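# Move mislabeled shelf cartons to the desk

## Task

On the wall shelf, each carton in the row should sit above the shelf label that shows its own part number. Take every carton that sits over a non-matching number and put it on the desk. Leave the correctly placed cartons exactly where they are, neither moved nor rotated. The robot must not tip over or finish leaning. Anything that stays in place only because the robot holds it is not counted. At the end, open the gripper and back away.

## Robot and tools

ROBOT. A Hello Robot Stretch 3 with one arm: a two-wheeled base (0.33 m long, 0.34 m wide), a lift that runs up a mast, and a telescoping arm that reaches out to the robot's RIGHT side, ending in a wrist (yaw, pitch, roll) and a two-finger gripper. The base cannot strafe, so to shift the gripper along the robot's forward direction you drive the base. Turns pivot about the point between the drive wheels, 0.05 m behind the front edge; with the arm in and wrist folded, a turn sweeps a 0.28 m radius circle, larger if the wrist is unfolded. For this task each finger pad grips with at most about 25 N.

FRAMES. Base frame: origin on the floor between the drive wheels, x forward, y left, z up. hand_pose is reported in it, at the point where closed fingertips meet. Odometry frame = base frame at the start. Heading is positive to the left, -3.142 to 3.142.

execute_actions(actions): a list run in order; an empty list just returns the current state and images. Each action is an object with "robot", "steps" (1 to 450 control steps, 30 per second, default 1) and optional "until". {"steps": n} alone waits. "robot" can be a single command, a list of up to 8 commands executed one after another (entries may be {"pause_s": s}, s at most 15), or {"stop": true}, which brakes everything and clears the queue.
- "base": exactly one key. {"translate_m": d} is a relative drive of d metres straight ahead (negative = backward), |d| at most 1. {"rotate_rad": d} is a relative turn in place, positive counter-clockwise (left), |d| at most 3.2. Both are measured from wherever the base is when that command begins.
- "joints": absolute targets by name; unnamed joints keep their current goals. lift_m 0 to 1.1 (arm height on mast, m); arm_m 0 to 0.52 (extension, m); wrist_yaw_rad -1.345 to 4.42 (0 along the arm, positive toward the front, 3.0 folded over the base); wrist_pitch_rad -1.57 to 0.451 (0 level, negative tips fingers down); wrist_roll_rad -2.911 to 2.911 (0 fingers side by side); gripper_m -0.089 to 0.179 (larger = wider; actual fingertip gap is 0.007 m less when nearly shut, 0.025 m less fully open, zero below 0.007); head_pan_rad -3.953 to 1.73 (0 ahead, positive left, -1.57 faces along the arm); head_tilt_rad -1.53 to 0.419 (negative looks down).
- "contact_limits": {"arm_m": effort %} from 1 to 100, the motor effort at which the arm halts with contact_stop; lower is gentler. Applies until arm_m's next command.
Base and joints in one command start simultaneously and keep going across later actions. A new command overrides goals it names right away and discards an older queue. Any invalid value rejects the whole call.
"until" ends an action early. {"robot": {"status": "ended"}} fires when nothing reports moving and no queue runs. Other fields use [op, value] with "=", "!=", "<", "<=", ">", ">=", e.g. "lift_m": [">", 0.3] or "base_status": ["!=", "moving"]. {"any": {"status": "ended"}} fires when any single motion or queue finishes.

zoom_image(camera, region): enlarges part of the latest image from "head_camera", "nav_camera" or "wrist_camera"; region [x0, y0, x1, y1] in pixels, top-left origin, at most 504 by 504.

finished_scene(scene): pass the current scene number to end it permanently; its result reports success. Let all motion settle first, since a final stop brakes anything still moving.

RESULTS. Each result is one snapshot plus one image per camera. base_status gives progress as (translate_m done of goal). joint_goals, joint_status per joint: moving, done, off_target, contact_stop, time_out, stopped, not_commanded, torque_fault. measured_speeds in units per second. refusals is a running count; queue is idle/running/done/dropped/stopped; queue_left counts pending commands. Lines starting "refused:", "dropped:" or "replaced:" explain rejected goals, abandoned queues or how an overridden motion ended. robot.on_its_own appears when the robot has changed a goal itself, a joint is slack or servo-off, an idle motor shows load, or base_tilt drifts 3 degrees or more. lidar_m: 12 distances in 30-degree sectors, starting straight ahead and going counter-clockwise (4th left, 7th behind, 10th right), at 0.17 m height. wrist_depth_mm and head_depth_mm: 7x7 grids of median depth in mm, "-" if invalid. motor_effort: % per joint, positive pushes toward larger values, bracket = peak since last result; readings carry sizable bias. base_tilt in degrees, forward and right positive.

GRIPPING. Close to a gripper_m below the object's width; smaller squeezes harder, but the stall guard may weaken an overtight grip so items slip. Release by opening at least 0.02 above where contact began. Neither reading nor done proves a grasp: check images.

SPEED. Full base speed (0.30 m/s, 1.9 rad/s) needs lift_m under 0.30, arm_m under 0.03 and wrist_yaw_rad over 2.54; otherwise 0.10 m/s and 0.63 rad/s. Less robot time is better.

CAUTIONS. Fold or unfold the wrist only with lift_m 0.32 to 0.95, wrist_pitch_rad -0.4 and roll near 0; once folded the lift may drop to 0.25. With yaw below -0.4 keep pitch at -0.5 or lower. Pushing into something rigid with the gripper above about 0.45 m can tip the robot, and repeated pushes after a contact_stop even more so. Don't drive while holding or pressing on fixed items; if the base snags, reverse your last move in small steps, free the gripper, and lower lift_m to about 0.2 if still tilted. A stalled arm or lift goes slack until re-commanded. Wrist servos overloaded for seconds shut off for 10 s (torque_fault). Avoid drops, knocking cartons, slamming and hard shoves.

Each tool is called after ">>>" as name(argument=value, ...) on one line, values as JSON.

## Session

>>> execute_actions(actions=[{"robot":{"joints":{"head_pan_rad":-1.6,"head_tilt_rad":-0.3,"lift_m":0.26}},"steps":450,"until":{"robot":{"status":"ended"}}}])

>>> execute_actions(actions=[{"robot":{"joints":{"head_pan_rad":1.2}},"steps":450,"until":{"robot":{"status":"ended"}}}])

>>> execute_actions(actions=[{"robot":{"joints":{"head_pan_rad":-3.5}},"steps":450,"until":{"robot":{"status":"ended"}}}])

Scene clock: 2.27 s.
robot.base_odometry: x=+0.000 y=+0.000 heading=+0.000 (m, m, rad; robot's odometry frame)
robot.turned_by_wheels: +0.000 (rad since the last result)
robot.turned_by_imu: -0.001 (rad since the last result)
robot.base_tilt: forward=-2.1 right=+0.0 (deg)
robot.lidar_m: 1.44 1.35 1.37 1.73 2.27 2.67 2.41 2.02 2.46 2.16 2.02 2.04
robot.head_depth_mm: 2690 2797 2938 3053 3022 2151 1658 / 2561 2652 2817 2939 2972 2174 1662 / 2372 2470 2585 2718 2764 2177 1678 / 2216 2299 2414 2500 2632 2175 1681 / 2086 2159 2248 2116 2463 2187 1688 / 1949 2041 2106 2057 2271 2209 1684 / 1851 1917 1985 1967 2108 2145 1694
robot.base_status: not_commanded
robot.joint_positions: lift_m=+0.260 arm_m=-0.001 wrist_yaw_rad=+2.937 wrist_pitch_rad=-0.450 wrist_roll_rad=-0.009 gripper_m=+0.037 head_pan_rad=-1.593 head_tilt_rad=-0.296
robot.joint_goals: lift_m=+0.260 arm_m=-0.001 wrist_yaw_rad=+2.937 wrist_pitch_rad=-0.450 wrist_roll_rad=-0.009 gripper_m=+0.037 head_pan_rad=-1.600 head_tilt_rad=-0.300
robot.joint_status: lift_m=done arm_m=not_commanded wrist_yaw_rad=not_commanded wrist_pitch_rad=not_commanded wrist_roll_rad=not_commanded gripper_m=not_commanded head_pan_rad=done head_tilt_rad=done
robot.measured_speeds: translate_m=+0.000 rotate_rad=+0.000 lift_m=+0.000 arm_m=+0.000 wrist_yaw_rad=+0.000 wrist_pitch_rad=+0.000 wrist_roll_rad=+0.000 head_pan_rad=+0.000 head_tilt_rad=+0.000
robot: refusals=0 queue=done queue_left=0
robot.motor_effort: left_wheel=+0(0) right_wheel=+0(0) lift_m=+26(28) arm_m=+0(0) wrist_yaw_rad=+0(1) wrist_pitch_rad=+4(4) wrist_roll_rad=+0(0) gripper_m=+0(1) head_pan_rad=-5(58) head_tilt_rad=-2(30) (%)
robot.hand_pose: x=+0.0235 y=+0.0720 z=+0.2657 quat_wxyz=(+0.227, +0.698, +0.088, +0.673) (m; robot's base frame)
robot.wrist_depth_mm: - - - - - - 962 / - - - - - - 999 / 831 - 799 798 785 785 775 / 638 625 630 624 626 618 617 / 523 521 536 534 517 508 508 / 458 - - - 421 437 429 / - - - - 379 378 374
pictures: head_camera (sideways: a quarter turn clockwise sets it upright), nav_camera (sideways: a quarter turn counterclockwise sets it upright), wrist_camera
Images, in order (width x height): head_camera 896x504, nav_camera 672x504, wrist_camera 644x364.

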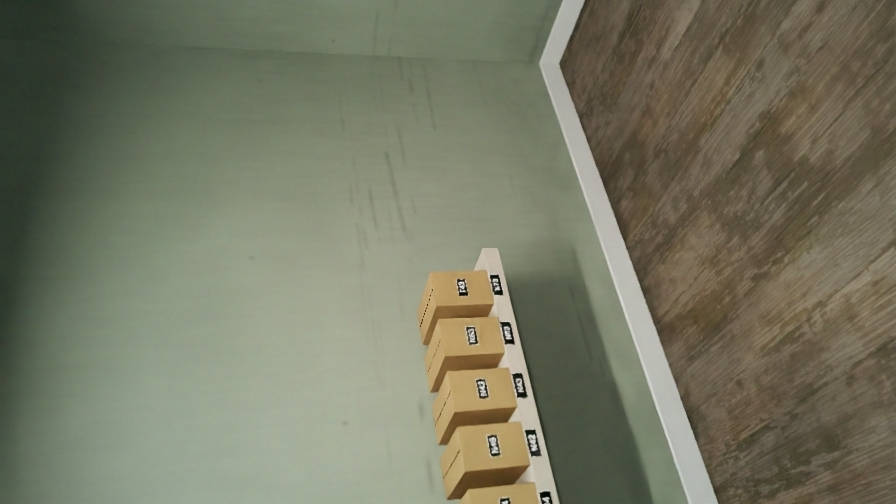

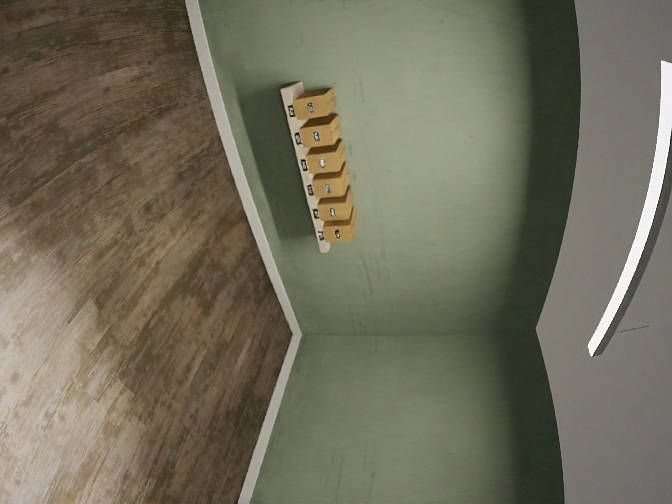

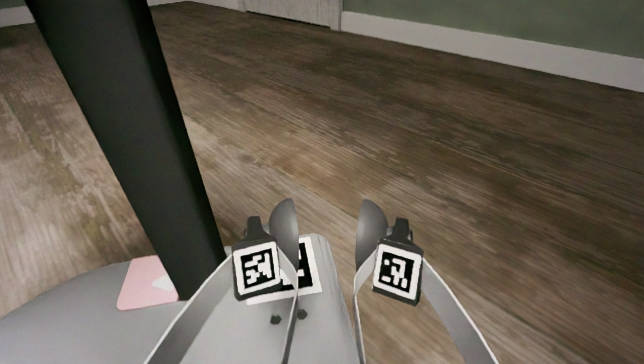

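Scene clock: 4.20 s.
robot.base_odometry: x=+0.000 y=+0.000 heading=+0.000 (m, m, rad; robot's odometry frame)
robot.turned_by_wheels: +0.000 (rad since the last result)
robot.turned_by_imu: +0.000 (rad since the last result)
robot.base_tilt: forward=-2.1 right=+0.0 (deg)
robot.lidar_m: 1.45 1.35 1.37 1.73 2.26 2.68 2.42 2.02 2.45 2.16 2.02 2.05
robot.head_depth_mm: 1204 1250 1302 1353 1412 1479 1526 / 1272 1323 1385 1440 1506 1584 1617 / 1351 1411 1475 1544 1616 1711 1669 / 1445 1505 1573 1661 1746 1846 1678 / 1532 1609 1669 1777 1873 1954 1686 / 1632 1727 1810 1923 2042 2123 1683 / 1766 1881 2000 2103 2250 2217 1691
robot.base_status: not_commanded
robot.joint_positions: lift_m=+0.260 arm_m=-0.001 wrist_yaw_rad=+2.937 wrist_pitch_rad=-0.450 wrist_roll_rad=-0.009 gripper_m=+0.037 head_pan_rad=+1.193 head_tilt_rad=-0.296
robot.joint_goals: lift_m=+0.260 arm_m=-0.001 wrist_yaw_rad=+2.937 wrist_pitch_rad=-0.450 wrist_roll_rad=-0.009 gripper_m=+0.037 head_pan_rad=+1.200 head_tilt_rad=-0.300
robot.joint_status: lift_m=done arm_m=not_commanded wrist_yaw_rad=not_commanded wrist_pitch_rad=not_commanded wrist_roll_rad=not_commanded gripper_m=not_commanded head_pan_rad=done head_tilt_rad=done
robot.measured_speeds: translate_m=+0.000 rotate_rad=+0.000 lift_m=+0.000 arm_m=+0.000 wrist_yaw_rad=+0.000 wrist_pitch_rad=+0.000 wrist_roll_rad=+0.000 head_pan_rad=+0.000 head_tilt_rad=+0.000
robot: refusals=0 queue=done queue_left=0
robot.motor_effort: left_wheel=+0(0) right_wheel=+0(0) lift_m=+27(27) arm_m=+0(0) wrist_yaw_rad=+0(0) wrist_pitch_rad=+4(4) wrist_roll_rad=+1(0) gripper_m=+0(0) head_pan_rad=+5(53) head_tilt_rad=-3(2) (%)
robot.hand_pose: x=+0.0235 y=+0.0720 z=+0.2657 quat_wxyz=(+0.227, +0.698, +0.088, +0.673) (m; robot's base frame)
robot.wrist_depth_mm: - - - - - - 973 / - - - - - - 990 / 813 - 814 794 793 778 795 / 631 617 632 625 633 613 611 / 522 522 534 534 522 512 505 / 455 - - - 422 434 432 / - - - - 379 376 375
pictures: head_camera (sideways: a quarter turn clockwise sets it upright), nav_camera (sideways: a quarter turn counterclockwise sets it upright), wrist_camera
Images, in order (width x height): head_camera 896x504, nav_camera 672x504, wrist_camera 644x364.

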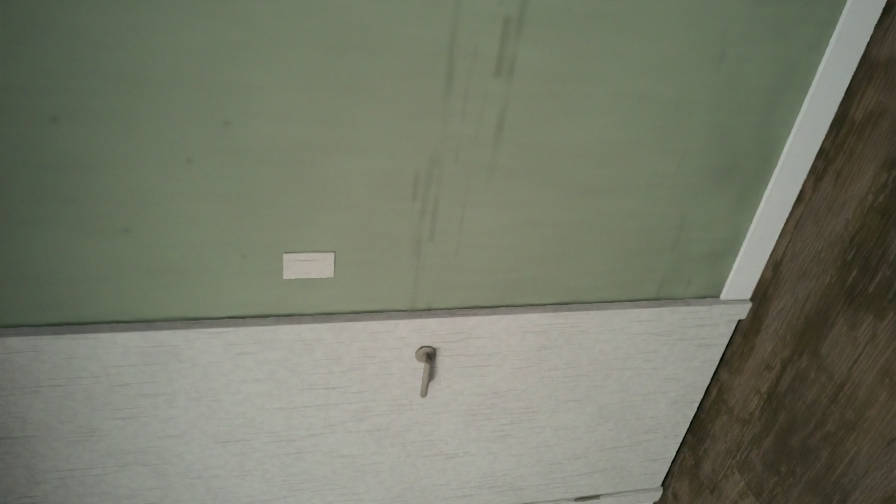

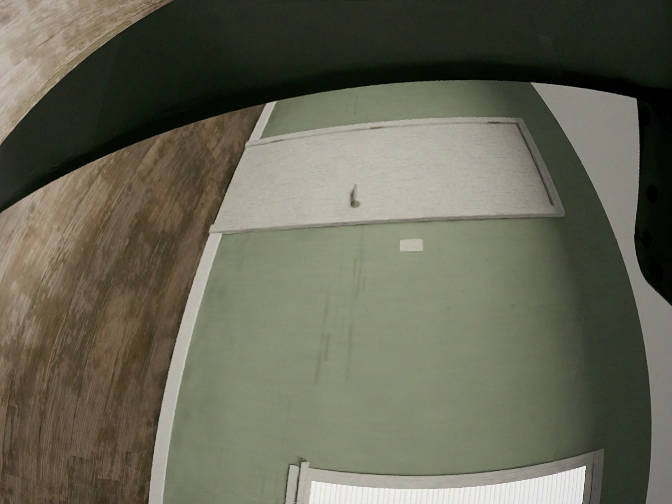

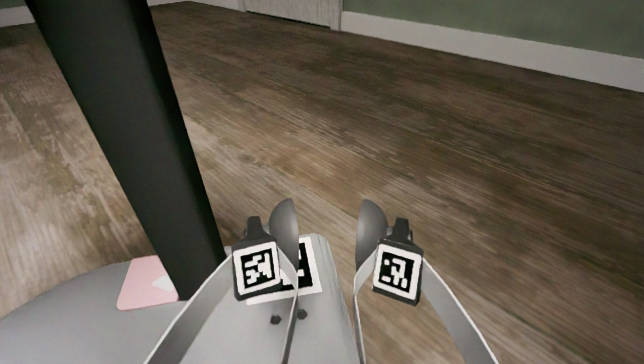

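Scene clock: 7.03 s.
robot.base_odometry: x=+0.000 y=+0.000 heading=+0.000 (m, m, rad; robot's odometry frame)
robot.turned_by_wheels: +0.000 (rad since the last result)
robot.turned_by_imu: -0.001 (rad since the last result)
robot.base_tilt: forward=-2.1 right=+0.1 (deg)
robot.lidar_m: 1.44 1.35 1.37 1.73 2.27 2.67 2.42 2.02 2.46 2.16 2.02 2.05
robot.head_depth_mm: 2534 2609 2749 2755 2868 2149 1660 / 2704 2783 2944 2940 3081 2164 1669 / 2878 2975 3125 2957 2883 2169 1666 / 3094 3242 3388 3560 3114 2183 1676 / 3224 3347 3515 3663 3132 2190 1675 / 2965 3060 3175 3264 3132 2203 1691 / 2706 2758 2842 2938 2946 2200 1685
robot.base_status: not_commanded
robot.joint_positions: lift_m=+0.260 arm_m=-0.001 wrist_yaw_rad=+2.937 wrist_pitch_rad=-0.450 wrist_roll_rad=-0.009 gripper_m=+0.037 head_pan_rad=-3.493 head_tilt_rad=-0.296
robot.joint_goals: lift_m=+0.260 arm_m=-0.001 wrist_yaw_rad=+2.937 wrist_pitch_rad=-0.450 wrist_roll_rad=-0.009 gripper_m=+0.037 head_pan_rad=-3.500 head_tilt_rad=-0.300
robot.joint_status: lift_m=done arm_m=not_commanded wrist_yaw_rad=not_commanded wrist_pitch_rad=not_commanded wrist_roll_rad=not_commanded gripper_m=not_commanded head_pan_rad=done head_tilt_rad=done
robot.measured_speeds: translate_m=+0.000 rotate_rad=+0.000 lift_m=+0.000 arm_m=+0.000 wrist_yaw_rad=+0.000 wrist_pitch_rad=+0.000 wrist_roll_rad=+0.000 head_pan_rad=+0.000 head_tilt_rad=+0.000
robot: refusals=0 queue=done queue_left=0
robot.motor_effort: left_wheel=+0(0) right_wheel=+0(0) lift_m=+26(26) arm_m=+0(0) wrist_yaw_rad=+0(0) wrist_pitch_rad=+4(4) wrist_roll_rad=+1(1) gripper_m=+0(0) head_pan_rad=-5(57) head_tilt_rad=-3(1) (%)
robot.hand_pose: x=+0.0235 y=+0.0720 z=+0.2657 quat_wxyz=(+0.227, +0.698, +0.088, +0.673) (m; robot's base frame)
robot.wrist_depth_mm: - - - - - - 960 / - - - - - - 997 / 812 - 798 796 791 780 783 / 630 617 640 630 615 616 611 / 524 519 538 531 519 512 505 / 459 - - - 426 434 431 / - - - - 379 380 378
pictures: head_camera (sideways: a quarter turn clockwise sets it upright), nav_camera (sideways: a quarter turn counterclockwise sets it upright), wrist_camera
Images, in order (width x height): head_camera 896x504, nav_camera 672x504, wrist_camera 644x364.

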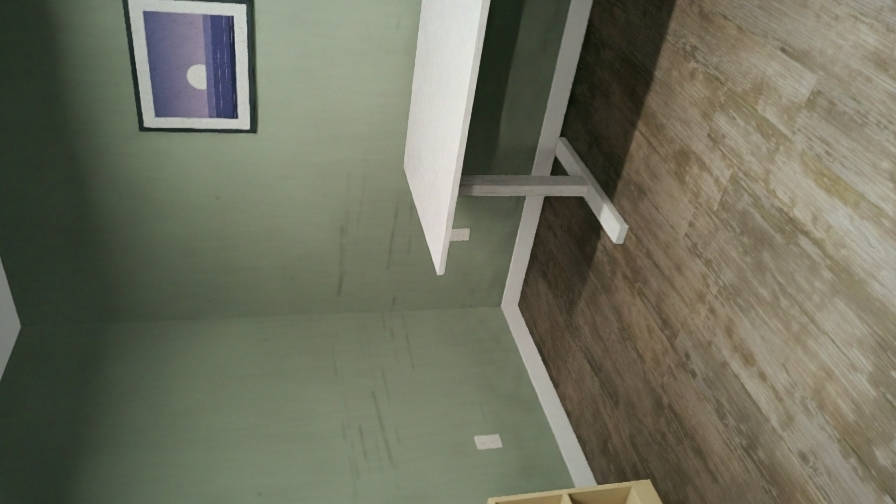

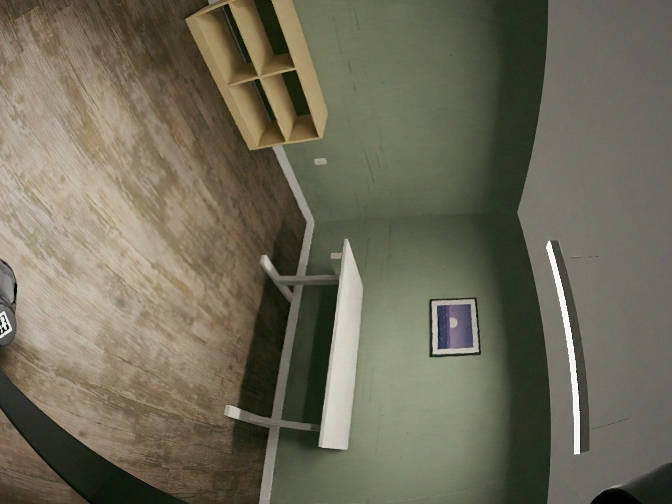

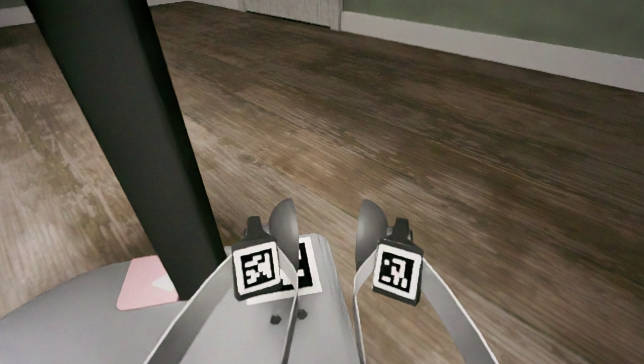

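>>> execute_actions(actions=[{"robot":[{"base":{"rotate_rad":-1.55}},{"base":{"translate_m":1.0}},{"base":{"translate_m":0.41}},{"base":{"rotate_rad":2.16}},{"joints":{"lift_m":0.7,"wrist_pitch_rad":-0.4,"head_tilt_rad":-0.5,"head_pan_rad":-1.2,"gripper_m":0.128}},{"joints":{"wrist_yaw_rad":0.07}},{"joints":{"wrist_pitch_rad":0}}],"steps":450,"until":{"robot":{"status":"ended"}}},{"steps":300,"until":{"robot":{"status":"ended"}}}])

>>> execute_actions(actions=[{"robot":{"joints":{"head_pan_rad":-1.95}},"steps":450,"until":{"robot":{"status":"ended"}}}])

Scene clock: 28.50 s.
robot.base_odometry: x=+0.029 y=-1.410 heading=+0.610 (m, m, rad; robot's odometry frame)
robot.turned_by_wheels: +0.610 (rad since the last result)
robot.turned_by_imu: +0.604 (rad since the last result)
robot.base_tilt: forward=-2.1 right=+0.0 (deg)
robot.lidar_m: 2.13 2.20 2.98 3.51 1.80 1.71 1.64 1.21 0.88 0.84 0.87 1.18
robot.head_depth_mm: 684 731 786 850 762 690 1120 / 707 757 815 886 836 765 1170 / 731 787 848 920 771 764 1248 / 757 818 888 956 840 823 1303 / 788 852 926 996 809 851 1365 / 819 889 970 1028 863 925 1416 / 852 928 1017 1119 871 1429 1415
robot.base_status: done (rotate_rad +2.1599 of +2.1600)
robot.joint_positions: lift_m=+0.700 arm_m=-0.001 wrist_yaw_rad=+0.072 wrist_pitch_rad=-0.021 wrist_roll_rad=-0.009 gripper_m=+0.128 head_pan_rad=-1.207 head_tilt_rad=-0.494
robot.joint_goals: lift_m=+0.700 arm_m=-0.001 wrist_yaw_rad=+0.070 wrist_pitch_rad=+0.000 wrist_roll_rad=-0.009 gripper_m=+0.128 head_pan_rad=-1.200 head_tilt_rad=-0.500
robot.joint_status: lift_m=done arm_m=not_commanded wrist_yaw_rad=done wrist_pitch_rad=done wrist_roll_rad=not_commanded gripper_m=done head_pan_rad=done head_tilt_rad=done
robot.measured_speeds: translate_m=+0.000 rotate_rad=+0.000 lift_m=+0.000 arm_m=+0.000 wrist_yaw_rad=+0.000 wrist_pitch_rad=+0.000 wrist_roll_rad=+0.000 head_pan_rad=+0.000 head_tilt_rad=+0.000
robot: refusals=0 queue=done queue_left=0
robot.motor_effort: left_wheel=-2(12) right_wheel=+2(10) lift_m=+34(35) arm_m=+0(0) wrist_yaw_rad=-2(5) wrist_pitch_rad=+6(6) wrist_roll_rad=+1(0) gripper_m=+0(100) head_pan_rad=+5(57) head_tilt_rad=-4(25) (%)
robot.hand_pose: x=-0.0031 y=-0.3987 z=+0.8090 quat_wxyz=(+0.710, +0.033, -0.703, +0.018) (m; robot's base frame)
robot.wrist_depth_mm: 587 574 560 544 539 535 523 / 608 602 579 574 551 549 540 / 457 455 462 457 463 478 550 / 377 374 367 358 348 345 333 / 394 405 380 371 366 364 347 / 412 403 392 386 378 - 361 / 759 747 723 709 687 668 653
pictures: head_camera (sideways: a quarter turn clockwise sets it upright), nav_camera (sideways: a quarter turn counterclockwise sets it upright), wrist_camera
Images, in order (width x height): head_camera 896x504, nav_camera 672x504, wrist_camera 644x364.

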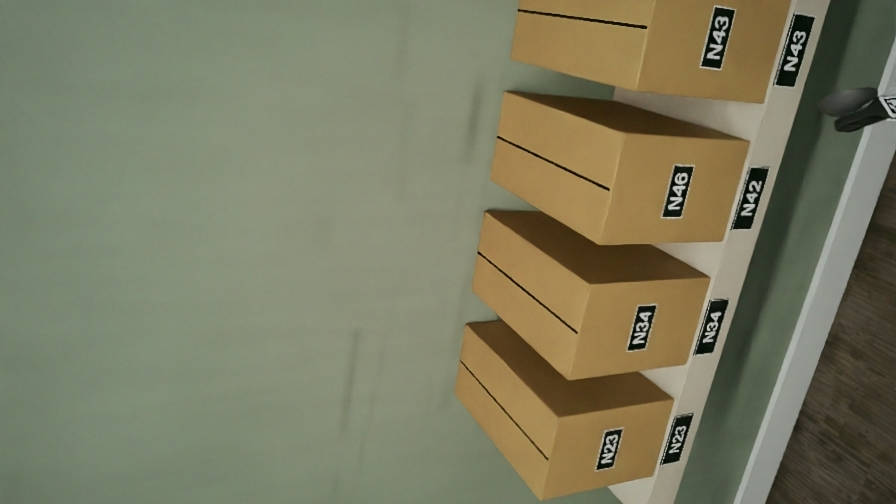

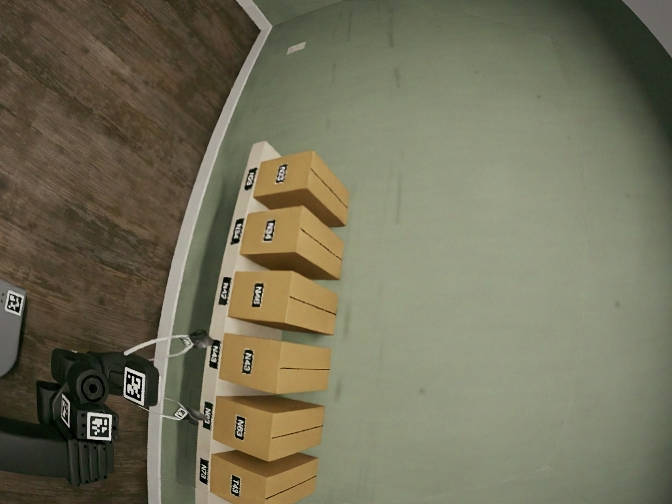

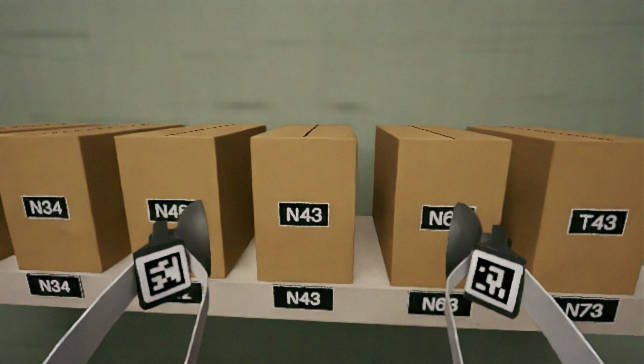

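Scene clock: 29.50 s.
robot.base_odometry: x=+0.029 y=-1.410 heading=+0.610 (m, m, rad; robot's odometry frame)
robot.turned_by_wheels: +0.000 (rad since the last result)
robot.turned_by_imu: +0.000 (rad since the last result)
robot.base_tilt: forward=-2.1 right=+0.1 (deg)
robot.lidar_m: 2.12 2.20 2.99 3.51 1.80 1.71 1.64 1.22 0.88 0.84 0.88 1.18
robot.head_depth_mm: 839 909 991 1087 1212 1355 1385 / 808 871 947 1038 1114 891 1368 / 779 840 910 983 781 820 1328 / 755 809 874 938 837 805 1276 / 728 782 841 913 776 747 1199 / 706 755 810 877 883 773 1153 / 683 730 783 844 783 681 741
robot.base_status: done (rotate_rad +2.1599 of +2.1600)
robot.joint_positions: lift_m=+0.700 arm_m=-0.001 wrist_yaw_rad=+0.072 wrist_pitch_rad=-0.021 wrist_roll_rad=-0.009 gripper_m=+0.128 head_pan_rad=-1.943 head_tilt_rad=-0.494
robot.joint_goals: lift_m=+0.700 arm_m=-0.001 wrist_yaw_rad=+0.070 wrist_pitch_rad=+0.000 wrist_roll_rad=-0.009 gripper_m=+0.128 head_pan_rad=-1.950 head_tilt_rad=-0.500
robot.joint_status: lift_m=done arm_m=not_commanded wrist_yaw_rad=done wrist_pitch_rad=done wrist_roll_rad=not_commanded gripper_m=done head_pan_rad=done head_tilt_rad=done
robot.measured_speeds: translate_m=+0.000 rotate_rad=+0.000 lift_m=+0.000 arm_m=+0.000 wrist_yaw_rad=+0.000 wrist_pitch_rad=+0.000 wrist_roll_rad=+0.000 head_pan_rad=+0.000 head_tilt_rad=+0.000
robot: refusals=0 queue=done queue_left=0
robot.motor_effort: left_wheel=-2(2) right_wheel=+2(2) lift_m=+33(33) arm_m=+0(0) wrist_yaw_rad=-2(2) wrist_pitch_rad=+6(6) wrist_roll_rad=+1(0) gripper_m=+1(0) head_pan_rad=-5(57) head_tilt_rad=-4(4) (%)
robot.hand_pose: x=-0.0031 y=-0.3987 z=+0.8091 quat_wxyz=(+0.710, +0.033, -0.703, +0.018) (m; robot's base frame)
robot.wrist_depth_mm: 582 573 575 552 545 526 517 / 604 596 580 570 560 549 535 / 460 454 462 454 464 471 547 / 381 374 364 356 346 345 331 / 396 399 381 375 363 362 346 / 410 400 393 383 376 - 359 / 757 744 716 705 686 669 646
pictures: head_camera (sideways: a quarter turn clockwise sets it upright), nav_camera (sideways: a quarter turn counterclockwise sets it upright), wrist_camera
Images, in order (width x height): head_camera 896x504, nav_camera 672x504, wrist_camera 644x364.

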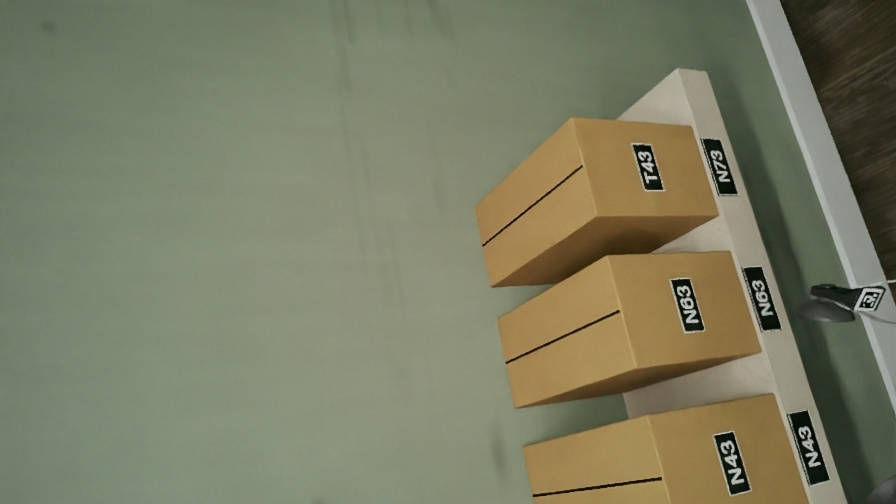

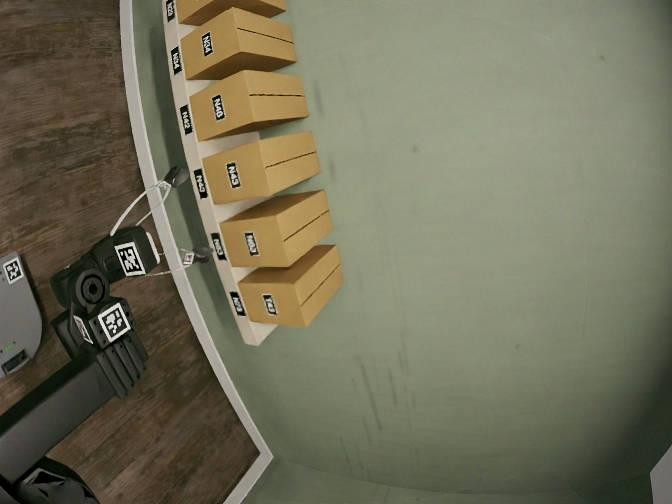

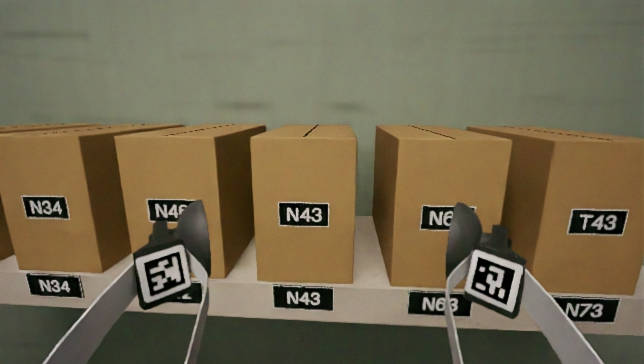

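>>> execute_actions(actions=[{"robot":{"base":{"translate_m":0.18},"joints":{"arm_m":0.14,"lift_m":0.655,"wrist_yaw_rad":-0.03,"head_pan_rad":-1.6,"head_tilt_rad":-0.7}},"steps":450,"until":{"robot":{"status":"ended"}}}])

Scene clock: 32.97 s.
robot.base_odometry: x=+0.177 y=-1.307 heading=+0.610 (m, m, rad; robot's odometry frame)
robot.turned_by_wheels: +0.000 (rad since the last result)
robot.turned_by_imu: -0.001 (rad since the last result)
robot.base_tilt: forward=-2.1 right=+0.1 (deg)
robot.lidar_m: 1.94 2.01 2.73 3.56 2.38 1.90 1.82 1.21 0.88 0.84 0.87 1.18
robot.head_depth_mm: 712 791 873 793 815 1357 - / 709 792 874 746 801 1335 - / 709 788 874 807 827 - - / 705 787 877 755 794 1353 1242 / 706 783 879 816 830 1356 1240 / 703 782 879 762 788 1362 1252 / 701 780 876 823 816 1365 1253
robot.base_status: done (translate_m +0.1800 of +0.1800)
robot.joint_positions: lift_m=+0.655 arm_m=+0.140 wrist_yaw_rad=-0.030 wrist_pitch_rad=-0.020 wrist_roll_rad=-0.009 gripper_m=+0.128 head_pan_rad=-1.607 head_tilt_rad=-0.691
robot.joint_goals: lift_m=+0.655 arm_m=+0.140 wrist_yaw_rad=-0.030 wrist_pitch_rad=+0.000 wrist_roll_rad=-0.009 gripper_m=+0.128 head_pan_rad=-1.600 head_tilt_rad=-0.700
robot.joint_status: lift_m=done arm_m=done wrist_yaw_rad=done wrist_pitch_rad=done wrist_roll_rad=not_commanded gripper_m=done head_pan_rad=done head_tilt_rad=done
robot.measured_speeds: translate_m=+0.000 rotate_rad=+0.000 lift_m=+0.000 arm_m=+0.000 wrist_yaw_rad=+0.000 wrist_pitch_rad=+0.000 wrist_roll_rad=+0.000 head_pan_rad=+0.000 head_tilt_rad=+0.000
robot: refusals=0 queue=done queue_left=0
robot.motor_effort: left_wheel=-2(4) right_wheel=+3(6) lift_m=+25(33) arm_m=+3(3) wrist_yaw_rad=-1(4) wrist_pitch_rad=+5(6) wrist_roll_rad=+1(0) gripper_m=+0(0) head_pan_rad=+5(41) head_tilt_rad=-6(27) (%)
robot.hand_pose: x=-0.0290 y=-0.5403 z=+0.7647 quat_wxyz=(+0.710, -0.003, -0.704, -0.018) (m; robot's base frame)
robot.wrist_depth_mm: 409 411 416 417 423 426 429 / 416 421 426 426 427 434 442 / 195 223 197 200 203 203 214 / 203 223 206 209 211 211 225 / 211 239 214 218 221 219 235 / 219 223 223 227 228 - 246 / 226 232 231 233 235 236 241
pictures: head_camera (sideways: a quarter turn clockwise sets it upright), nav_camera (sideways: a quarter turn counterclockwise sets it upright), wrist_camera
Images, in order (width x height): head_camera 896x504, nav_camera 672x504, wrist_camera 644x364.

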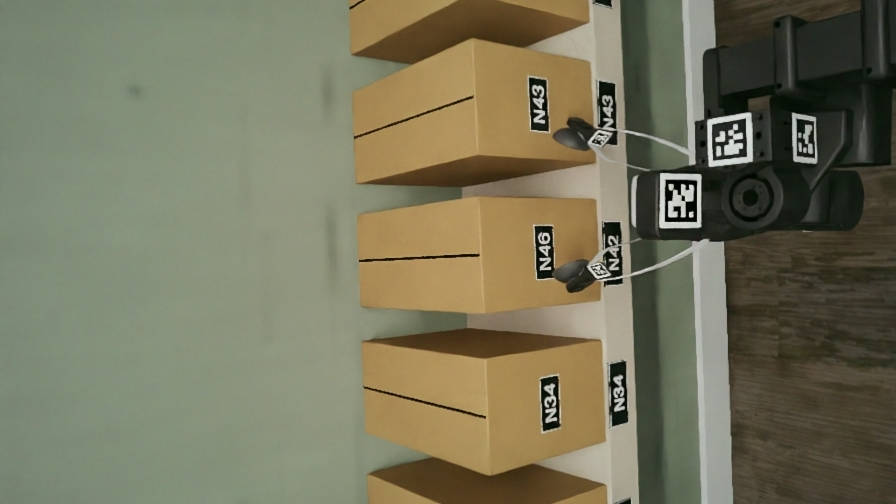

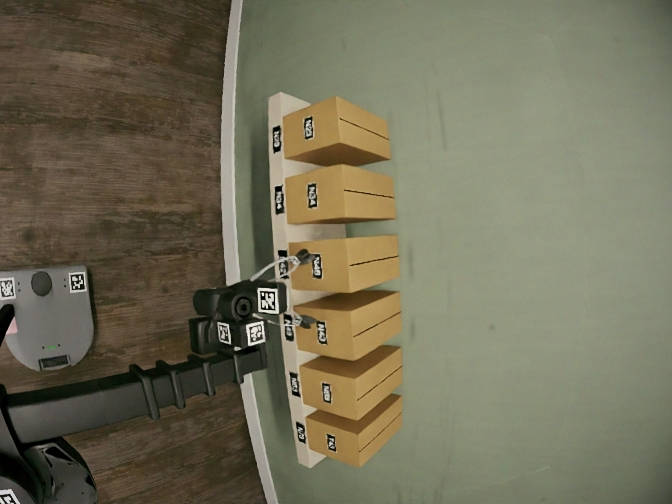

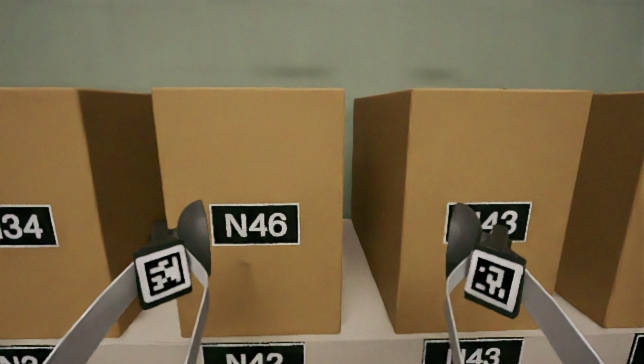

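>>> execute_actions(actions=[{"robot":[{"joints":{"arm_m":0.11}},{"base":{"translate_m":0.033},"joints":{"wrist_yaw_rad":0.0}},{"joints":{"arm_m":0.14}}],"steps":450,"until":{"robot":{"status":"ended"}}}])

Scene clock: 61.77 s.
robot.base_odometry: x=+0.204 y=-1.288 heading=+0.610 (m, m, rad; robot's odometry frame)
robot.turned_by_wheels: +0.000 (rad since the last result)
robot.turned_by_imu: -0.002 (rad since the last result)
robot.base_tilt: forward=-2.1 right=+0.0 (deg)
robot.lidar_m: 1.91 1.98 2.68 3.46 2.41 1.93 1.86 1.21 0.88 0.84 0.87 1.18
robot.head_depth_mm: 711 793 882 771 816 1364 - / 709 790 870 772 800 1328 - / 709 785 874 808 824 - - / 707 785 875 756 795 1354 1238 / 704 785 878 817 819 1359 1250 / 704 782 876 761 789 1356 1248 / 702 779 873 825 816 1368 1252
robot.base_status: done (translate_m +0.0330 of +0.0330)
robot.joint_positions: lift_m=+0.655 arm_m=+0.140 wrist_yaw_rad=-0.001 wrist_pitch_rad=-0.020 wrist_roll_rad=-0.009 gripper_m=+0.128 head_pan_rad=-1.607 head_tilt_rad=-0.691
robot.joint_goals: lift_m=+0.655 arm_m=+0.140 wrist_yaw_rad=+0.000 wrist_pitch_rad=+0.000 wrist_roll_rad=-0.009 gripper_m=+0.128 head_pan_rad=-1.600 head_tilt_rad=-0.700
robot.joint_status: lift_m=done arm_m=done wrist_yaw_rad=done wrist_pitch_rad=done wrist_roll_rad=not_commanded gripper_m=done head_pan_rad=done head_tilt_rad=done
robot.measured_speeds: translate_m=+0.000 rotate_rad=+0.000 lift_m=+0.000 arm_m=+0.000 wrist_yaw_rad=+0.000 wrist_pitch_rad=+0.000 wrist_roll_rad=+0.000 head_pan_rad=+0.000 head_tilt_rad=+0.000
robot: refusals=0 queue=done queue_left=0
robot.motor_effort: left_wheel=-2(5) right_wheel=+3(5) lift_m=+25(25) arm_m=+3(2) wrist_yaw_rad=+1(3) wrist_pitch_rad=+5(5) wrist_roll_rad=+0(0) gripper_m=+0(0) head_pan_rad=+4(5) head_tilt_rad=-5(5) (%)
robot.hand_pose: x=-0.0217 y=-0.5404 z=+0.7647 quat_wxyz=(+0.710, +0.007, -0.704, -0.008) (m; robot's base frame)
robot.wrist_depth_mm: 419 416 420 414 420 421 420 / 422 425 426 424 440 428 432 / 198 200 201 199 232 199 198 / 206 208 209 206 229 206 206 / 216 214 217 216 237 213 216 / 224 223 228 225 256 - 229 / 232 232 232 230 234 232 233
pictures: head_camera (sideways: a quarter turn clockwise sets it upright), nav_camera (sideways: a quarter turn counterclockwise sets it upright), wrist_camera
Images, in order (width x height): head_camera 896x504, nav_camera 672x504, wrist_camera 644x364.

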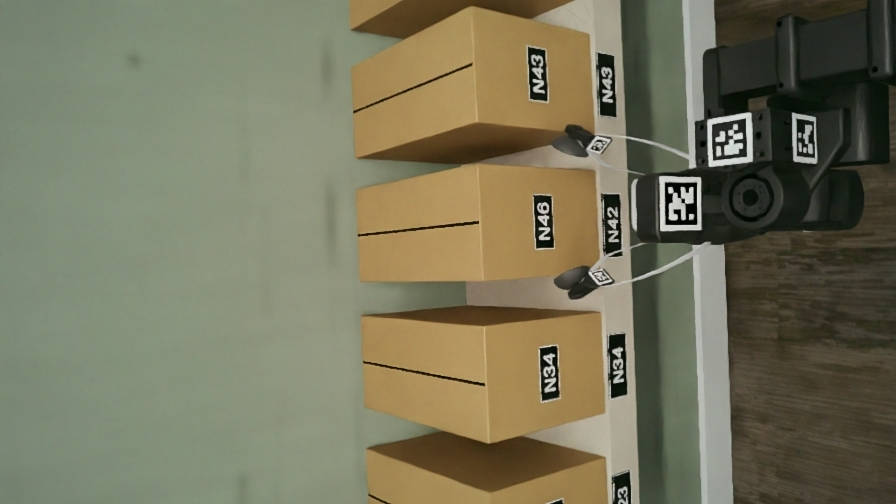

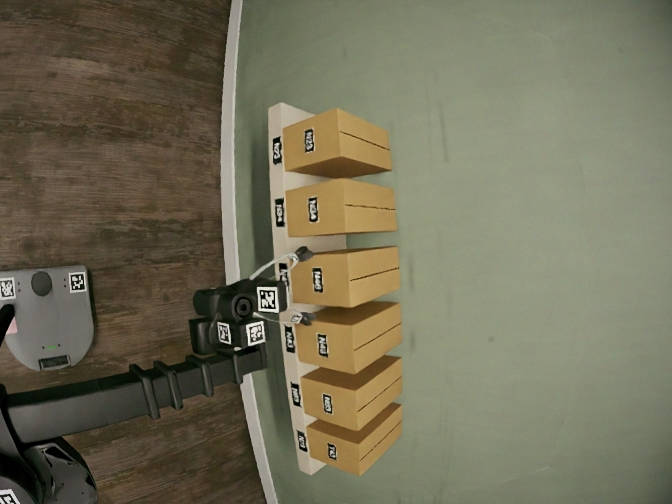

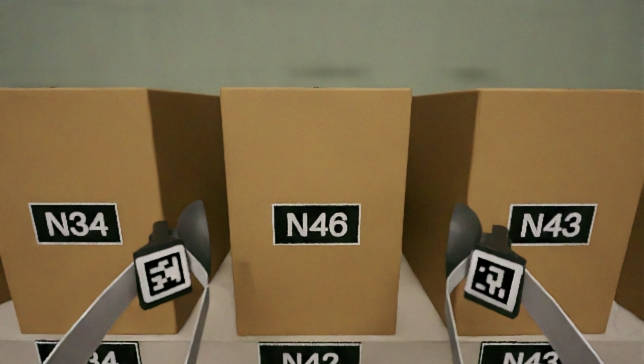

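>>> execute_actions(actions=[{"robot":[{"base":{"translate_m":0.007}},{"joints":{"arm_m":0.21},"contact_limits":{"arm_m":12}},{"joints":{"gripper_m":0.04}},{"pause_s":0.5},{"joints":{"lift_m":0.685}},{"joints":{"arm_m":0.0}},{"joints":{"lift_m":0.93}}],"steps":450,"until":{"robot":{"status":"ended"}}}])

Scene clock: 73.57 s.
robot.base_odometry: x=+0.210 y=-1.284 heading=+0.610 (m, m, rad; robot's odometry frame)
robot.turned_by_wheels: +0.000 (rad since the last result)
robot.turned_by_imu: -0.003 (rad since the last result)
robot.base_tilt: forward=-2.2 right=+0.0 (deg)
robot.lidar_m: 1.90 1.97 2.67 3.46 2.41 1.94 1.86 1.21 0.88 0.84 0.87 1.18
robot.head_depth_mm: 713 790 875 756 764 - - / 709 789 448 429 789 - - / 708 763 400 420 - - - / 707 761 402 420 477 1355 1243 / 706 782 863 785 810 1356 1244 / 703 780 877 762 806 1362 1253 / 704 781 874 827 814 1360 1250
robot.base_status: done (translate_m +0.0070 of +0.0070)
robot.joint_positions: lift_m=+0.930 arm_m=+0.000 wrist_yaw_rad=+0.000 wrist_pitch_rad=-0.037 wrist_roll_rad=-0.009 gripper_m=+0.049 head_pan_rad=-1.607 head_tilt_rad=-0.691
robot.joint_goals: lift_m=+0.930 arm_m=+0.000 wrist_yaw_rad=+0.000 wrist_pitch_rad=+0.000 wrist_roll_rad=-0.009 gripper_m=+0.047 head_pan_rad=-1.600 head_tilt_rad=-0.700
robot.joint_status: lift_m=done arm_m=done wrist_yaw_rad=done wrist_pitch_rad=done wrist_roll_rad=not_commanded gripper_m=off_target head_pan_rad=done head_tilt_rad=done
robot.measured_speeds: translate_m=+0.000 rotate_rad=+0.000 lift_m=+0.000 arm_m=+0.000 wrist_yaw_rad=+0.000 wrist_pitch_rad=+0.000 wrist_roll_rad=+0.000 head_pan_rad=+0.000 head_tilt_rad=+0.000
robot: refusals=0 queue=done queue_left=0
robot.on_its_own: gripper_m is held at +0.047, not at your +0.040, by its stall guard, which is still easing
robot.motor_effort: left_wheel=-2(4) right_wheel=+2(6) lift_m=+34(37) arm_m=-2(7) wrist_yaw_rad=+0(3) wrist_pitch_rad=+10(18) wrist_roll_rad=+0(1) gripper_m=-92(100) head_pan_rad=+4(4) head_tilt_rad=-6(6) (%)
robot.hand_pose: x=-0.0215 y=-0.4004 z=+1.0350 quat_wxyz=(+0.710, +0.013, -0.704, -0.013) (m; robot's base frame)
robot.wrist_depth_mm: 541 549 544 544 548 541 541 / 569 560 134 554 557 560 571 / 590 580 135 137 139 585 590 / 618 613 139 141 142 619 612 / 642 622 143 145 147 642 631 / 584 480 148 149 152 - 467 / 406 414 154 154 157 408 410
pictures: head_camera (sideways: a quarter turn clockwise sets it upright), nav_camera (sideways: a quarter turn counterclockwise sets it upright), wrist_camera
Images, in order (width x height): head_camera 896x504, nav_camera 672x504, wrist_camera 644x364.

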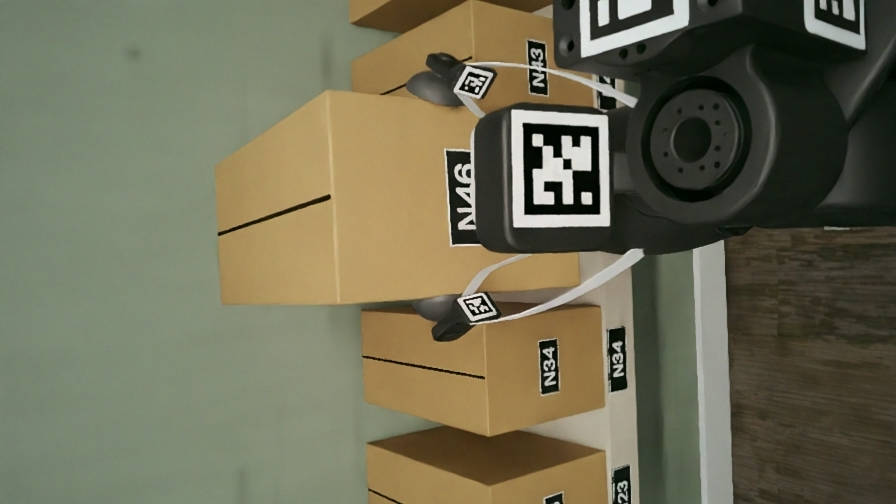

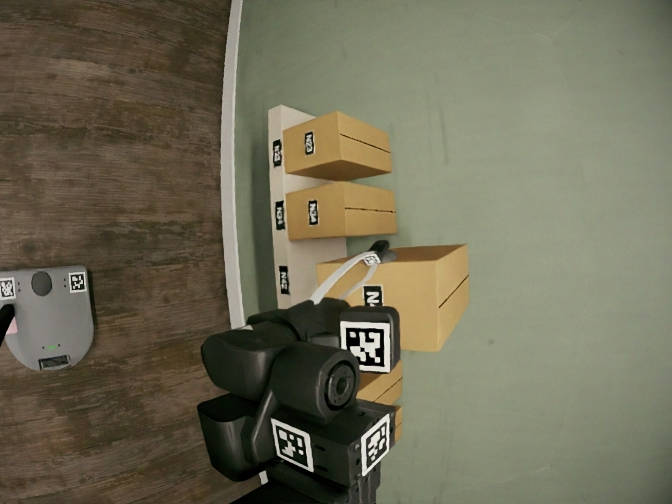

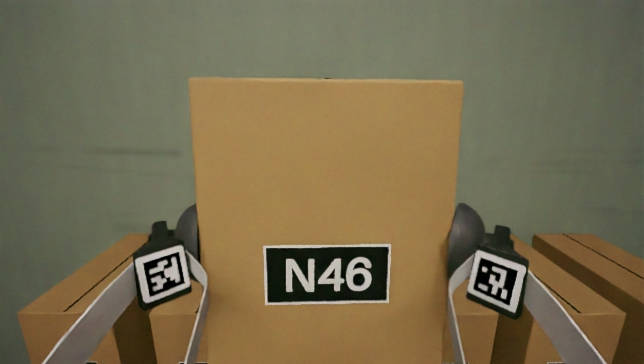

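>>> execute_actions(actions=[{"robot":[{"base":{"rotate_rad":1.57}},{"base":{"translate_m":1.0}},{"base":{"translate_m":1.0}},{"base":{"translate_m":0.3}},{"base":{"rotate_rad":1.57}},{"joints":{"arm_m":0.5}},{"joints":{"lift_m":0.8}}],"steps":450,"until":{"robot":{"status":"ended"}}},{"steps":450,"until":{"robot":{"status":"ended"}}},{"steps":450,"until":{"robot":{"status":"ended"}}}])

Scene clock: 113.17 s.
robot.base_odometry: x=-1.106 y=+0.603 heading=-2.533 (m, m, rad; robot's odometry frame)
robot.turned_by_wheels: +3.140 (rad since the last result)
robot.turned_by_imu: +3.123 (rad since the last result)
robot.base_tilt: forward=-2.2 right=+0.1 (deg)
robot.lidar_m: 1.53 1.57 2.63 3.14 2.71 1.93 1.82 1.89 1.20 1.19 1.46 2.01
robot.head_depth_mm: 1423 1581 1228 1042 - - 1212 / 1421 1554 1299 1901 1636 1428 1238 / 1414 1530 - 1942 1742 1448 1237 / 1408 1511 922 1064 1731 1448 1240 / 1402 1554 1264 1065 1742 1453 1249 / 1391 1552 1280 1075 1758 1461 1246 / 1396 1545 1284 1081 1759 1468 1255
robot.base_status: done (rotate_rad +1.5699 of +1.5700)
robot.joint_positions: lift_m=+0.800 arm_m=+0.500 wrist_yaw_rad=+0.000 wrist_pitch_rad=-0.037 wrist_roll_rad=-0.009 gripper_m=+0.077 head_pan_rad=-1.607 head_tilt_rad=-0.692
robot.joint_goals: lift_m=+0.800 arm_m=+0.500 wrist_yaw_rad=+0.000 wrist_pitch_rad=+0.000 wrist_roll_rad=-0.009 gripper_m=+0.075 head_pan_rad=-1.600 head_tilt_rad=-0.700
robot.joint_status: lift_m=done arm_m=done wrist_yaw_rad=done wrist_pitch_rad=done wrist_roll_rad=not_commanded gripper_m=off_target head_pan_rad=done head_tilt_rad=done
robot.measured_speeds: translate_m=+0.000 rotate_rad=+0.000 lift_m=+0.000 arm_m=+0.000 wrist_yaw_rad=+0.000 wrist_pitch_rad=+0.000 wrist_roll_rad=+0.000 head_pan_rad=+0.000 head_tilt_rad=+0.000
robot: refusals=0 queue=done queue_left=0
robot.on_its_own: gripper_m is held at +0.075, not at your +0.040, by its stall guard, which is not easing now
robot.motor_effort: left_wheel=-2(7) right_wheel=+3(6) lift_m=+27(34) arm_m=+3(3) wrist_yaw_rad=+0(0) wrist_pitch_rad=+10(10) wrist_roll_rad=+0(0) gripper_m=-62(88) head_pan_rad=+5(5) head_tilt_rad=-5(5) (%)
robot.hand_pose: x=-0.0214 y=-0.8999 z=+0.9053 quat_wxyz=(+0.710, +0.013, -0.704, -0.013) (m; robot's base frame)
robot.wrist_depth_mm: 791 805 808 818 813 798 807 / 828 839 827 835 823 850 857 / 852 881 138 138 139 890 870 / 869 905 142 142 143 924 938 / 595 646 145 146 147 648 988 / 425 - 150 150 151 - 429 / 348 335 155 155 156 334 335
pictures: head_camera (sideways: a quarter turn clockwise sets it upright), nav_camera (sideways: a quarter turn counterclockwise sets it upright), wrist_camera
Images, in order (width x height): head_camera 896x504, nav_camera 672x504, wrist_camera 644x364.

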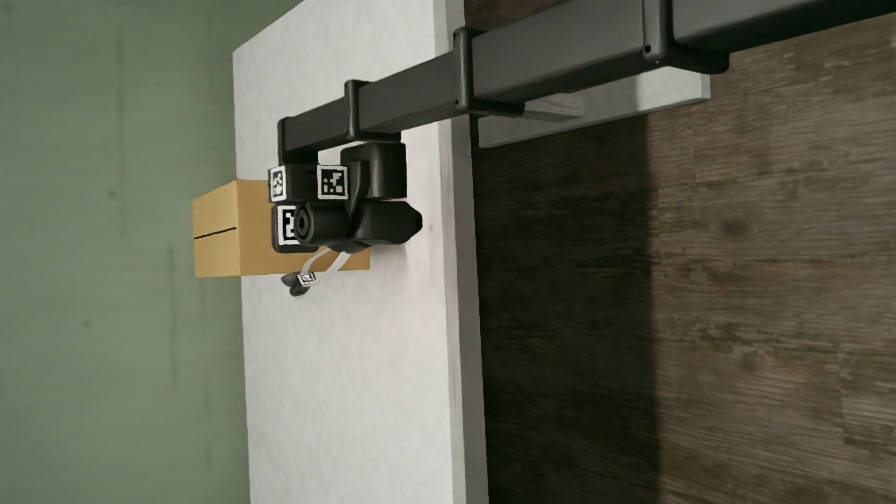

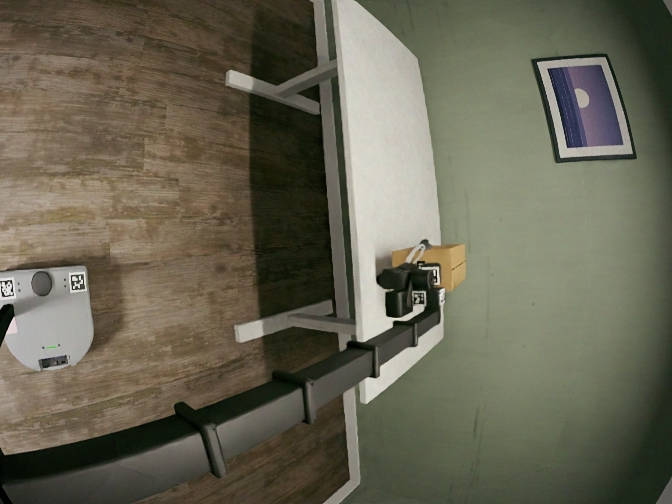

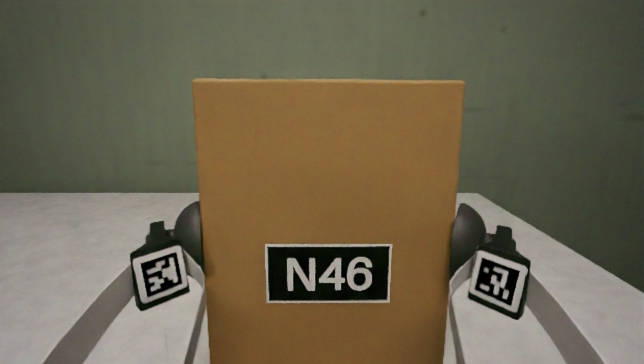

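>>> execute_actions(actions=[{"robot":{"joints":{"lift_m":0.718,"arm_m":0.52}},"steps":450,"until":{"robot":{"status":"ended"}}}])

Scene clock: 114.83 s.
robot.base_odometry: x=-1.106 y=+0.603 heading=-2.533 (m, m, rad; robot's odometry frame)
robot.turned_by_wheels: +0.000 (rad since the last result)
robot.turned_by_imu: +0.000 (rad since the last result)
robot.base_tilt: forward=-2.1 right=+0.0 (deg)
robot.lidar_m: 1.54 1.57 2.64 3.13 2.72 1.93 1.82 1.88 1.20 1.20 1.46 2.00
robot.head_depth_mm: 1424 1586 1230 1923 1755 - - / 1418 1554 1243 1029 1664 1437 1238 / 1414 1537 1241 2017 1725 1447 1236 / 1407 1521 964 1955 1732 1447 1238 / 1403 1557 1263 1066 1746 1453 1244 / 1399 1557 1279 1072 1751 1460 1251 / 1393 1548 1285 1083 1757 1464 1252
robot.base_status: done (rotate_rad +1.5699 of +1.5700)
robot.joint_positions: lift_m=+0.718 arm_m=+0.518 wrist_yaw_rad=+0.000 wrist_pitch_rad=-0.019 wrist_roll_rad=-0.009 gripper_m=+0.077 head_pan_rad=-1.607 head_tilt_rad=-0.692
robot.joint_goals: lift_m=+0.718 arm_m=+0.520 wrist_yaw_rad=+0.000 wrist_pitch_rad=+0.000 wrist_roll_rad=-0.009 gripper_m=+0.075 head_pan_rad=-1.600 head_tilt_rad=-0.700
robot.joint_status: lift_m=done arm_m=done wrist_yaw_rad=done wrist_pitch_rad=done wrist_roll_rad=not_commanded gripper_m=off_target head_pan_rad=done head_tilt_rad=done
robot.measured_speeds: translate_m=+0.000 rotate_rad=+0.000 lift_m=+0.000 arm_m=+0.000 wrist_yaw_rad=+0.000 wrist_pitch_rad=+0.000 wrist_roll_rad=+0.000 head_pan_rad=+0.000 head_tilt_rad=+0.000
robot: refusals=0 queue=done queue_left=0
robot.on_its_own: gripper_m is held at +0.075, not at your +0.040, by its stall guard, which is not easing now
robot.motor_effort: left_wheel=-2(2) right_wheel=+2(2) lift_m=+25(28) arm_m=+3(6) wrist_yaw_rad=+1(1) wrist_pitch_rad=+5(10) wrist_roll_rad=+0(1) gripper_m=-63(63) head_pan_rad=+4(5) head_tilt_rad=-5(5) (%)
robot.hand_pose: x=-0.0214 y=-0.9191 z=+0.8280 quat_wxyz=(+0.711, +0.007, -0.704, -0.007) (m; robot's base frame)
robot.wrist_depth_mm: 792 783 793 791 798 797 797 / 846 808 131 131 132 849 842 / 845 848 133 134 135 862 869 / 707 718 139 139 141 905 894 / 422 444 145 145 146 465 427 / 300 - 151 152 153 - 300 / 241 232 159 159 159 232 232
pictures: head_camera (sideways: a quarter turn clockwise sets it upright), nav_camera (sideways: a quarter turn counterclockwise sets it upright), wrist_camera
Images, in order (width x height): head_camera 896x504, nav_camera 672x504, wrist_camera 644x364.

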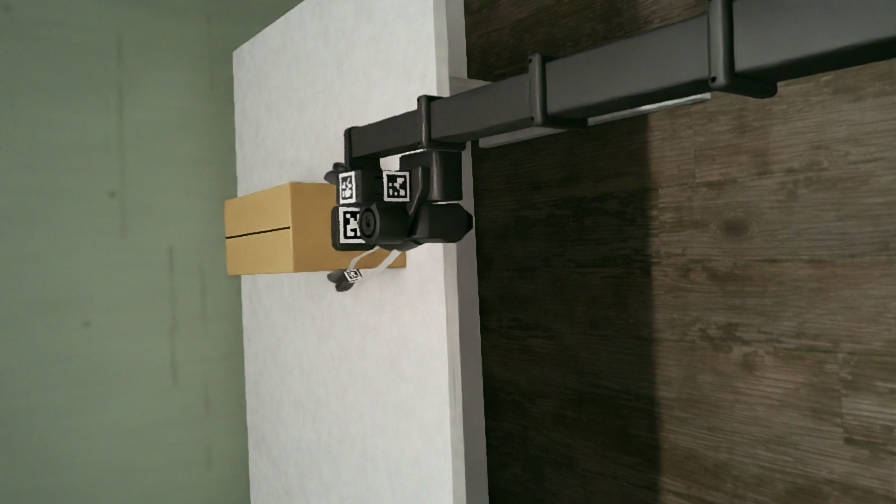

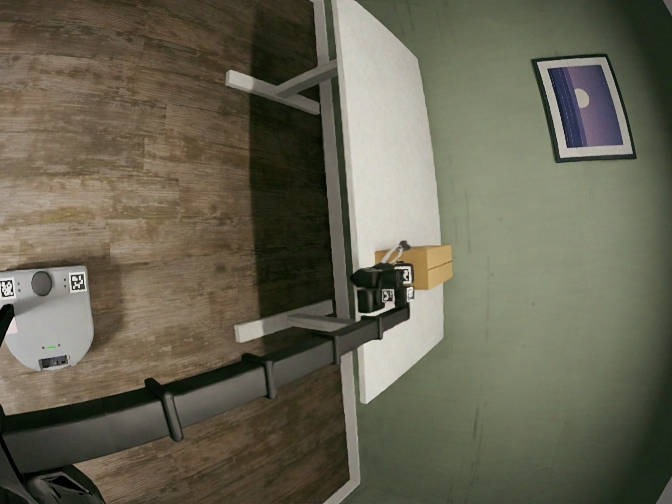

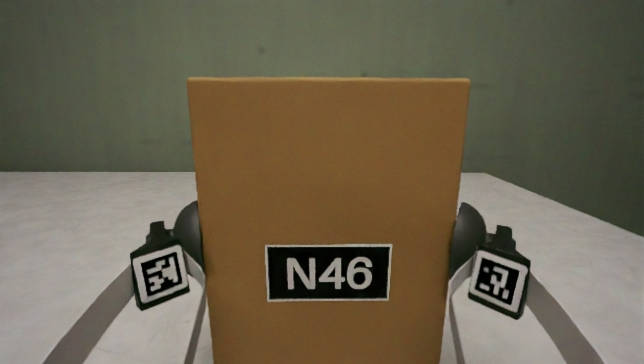

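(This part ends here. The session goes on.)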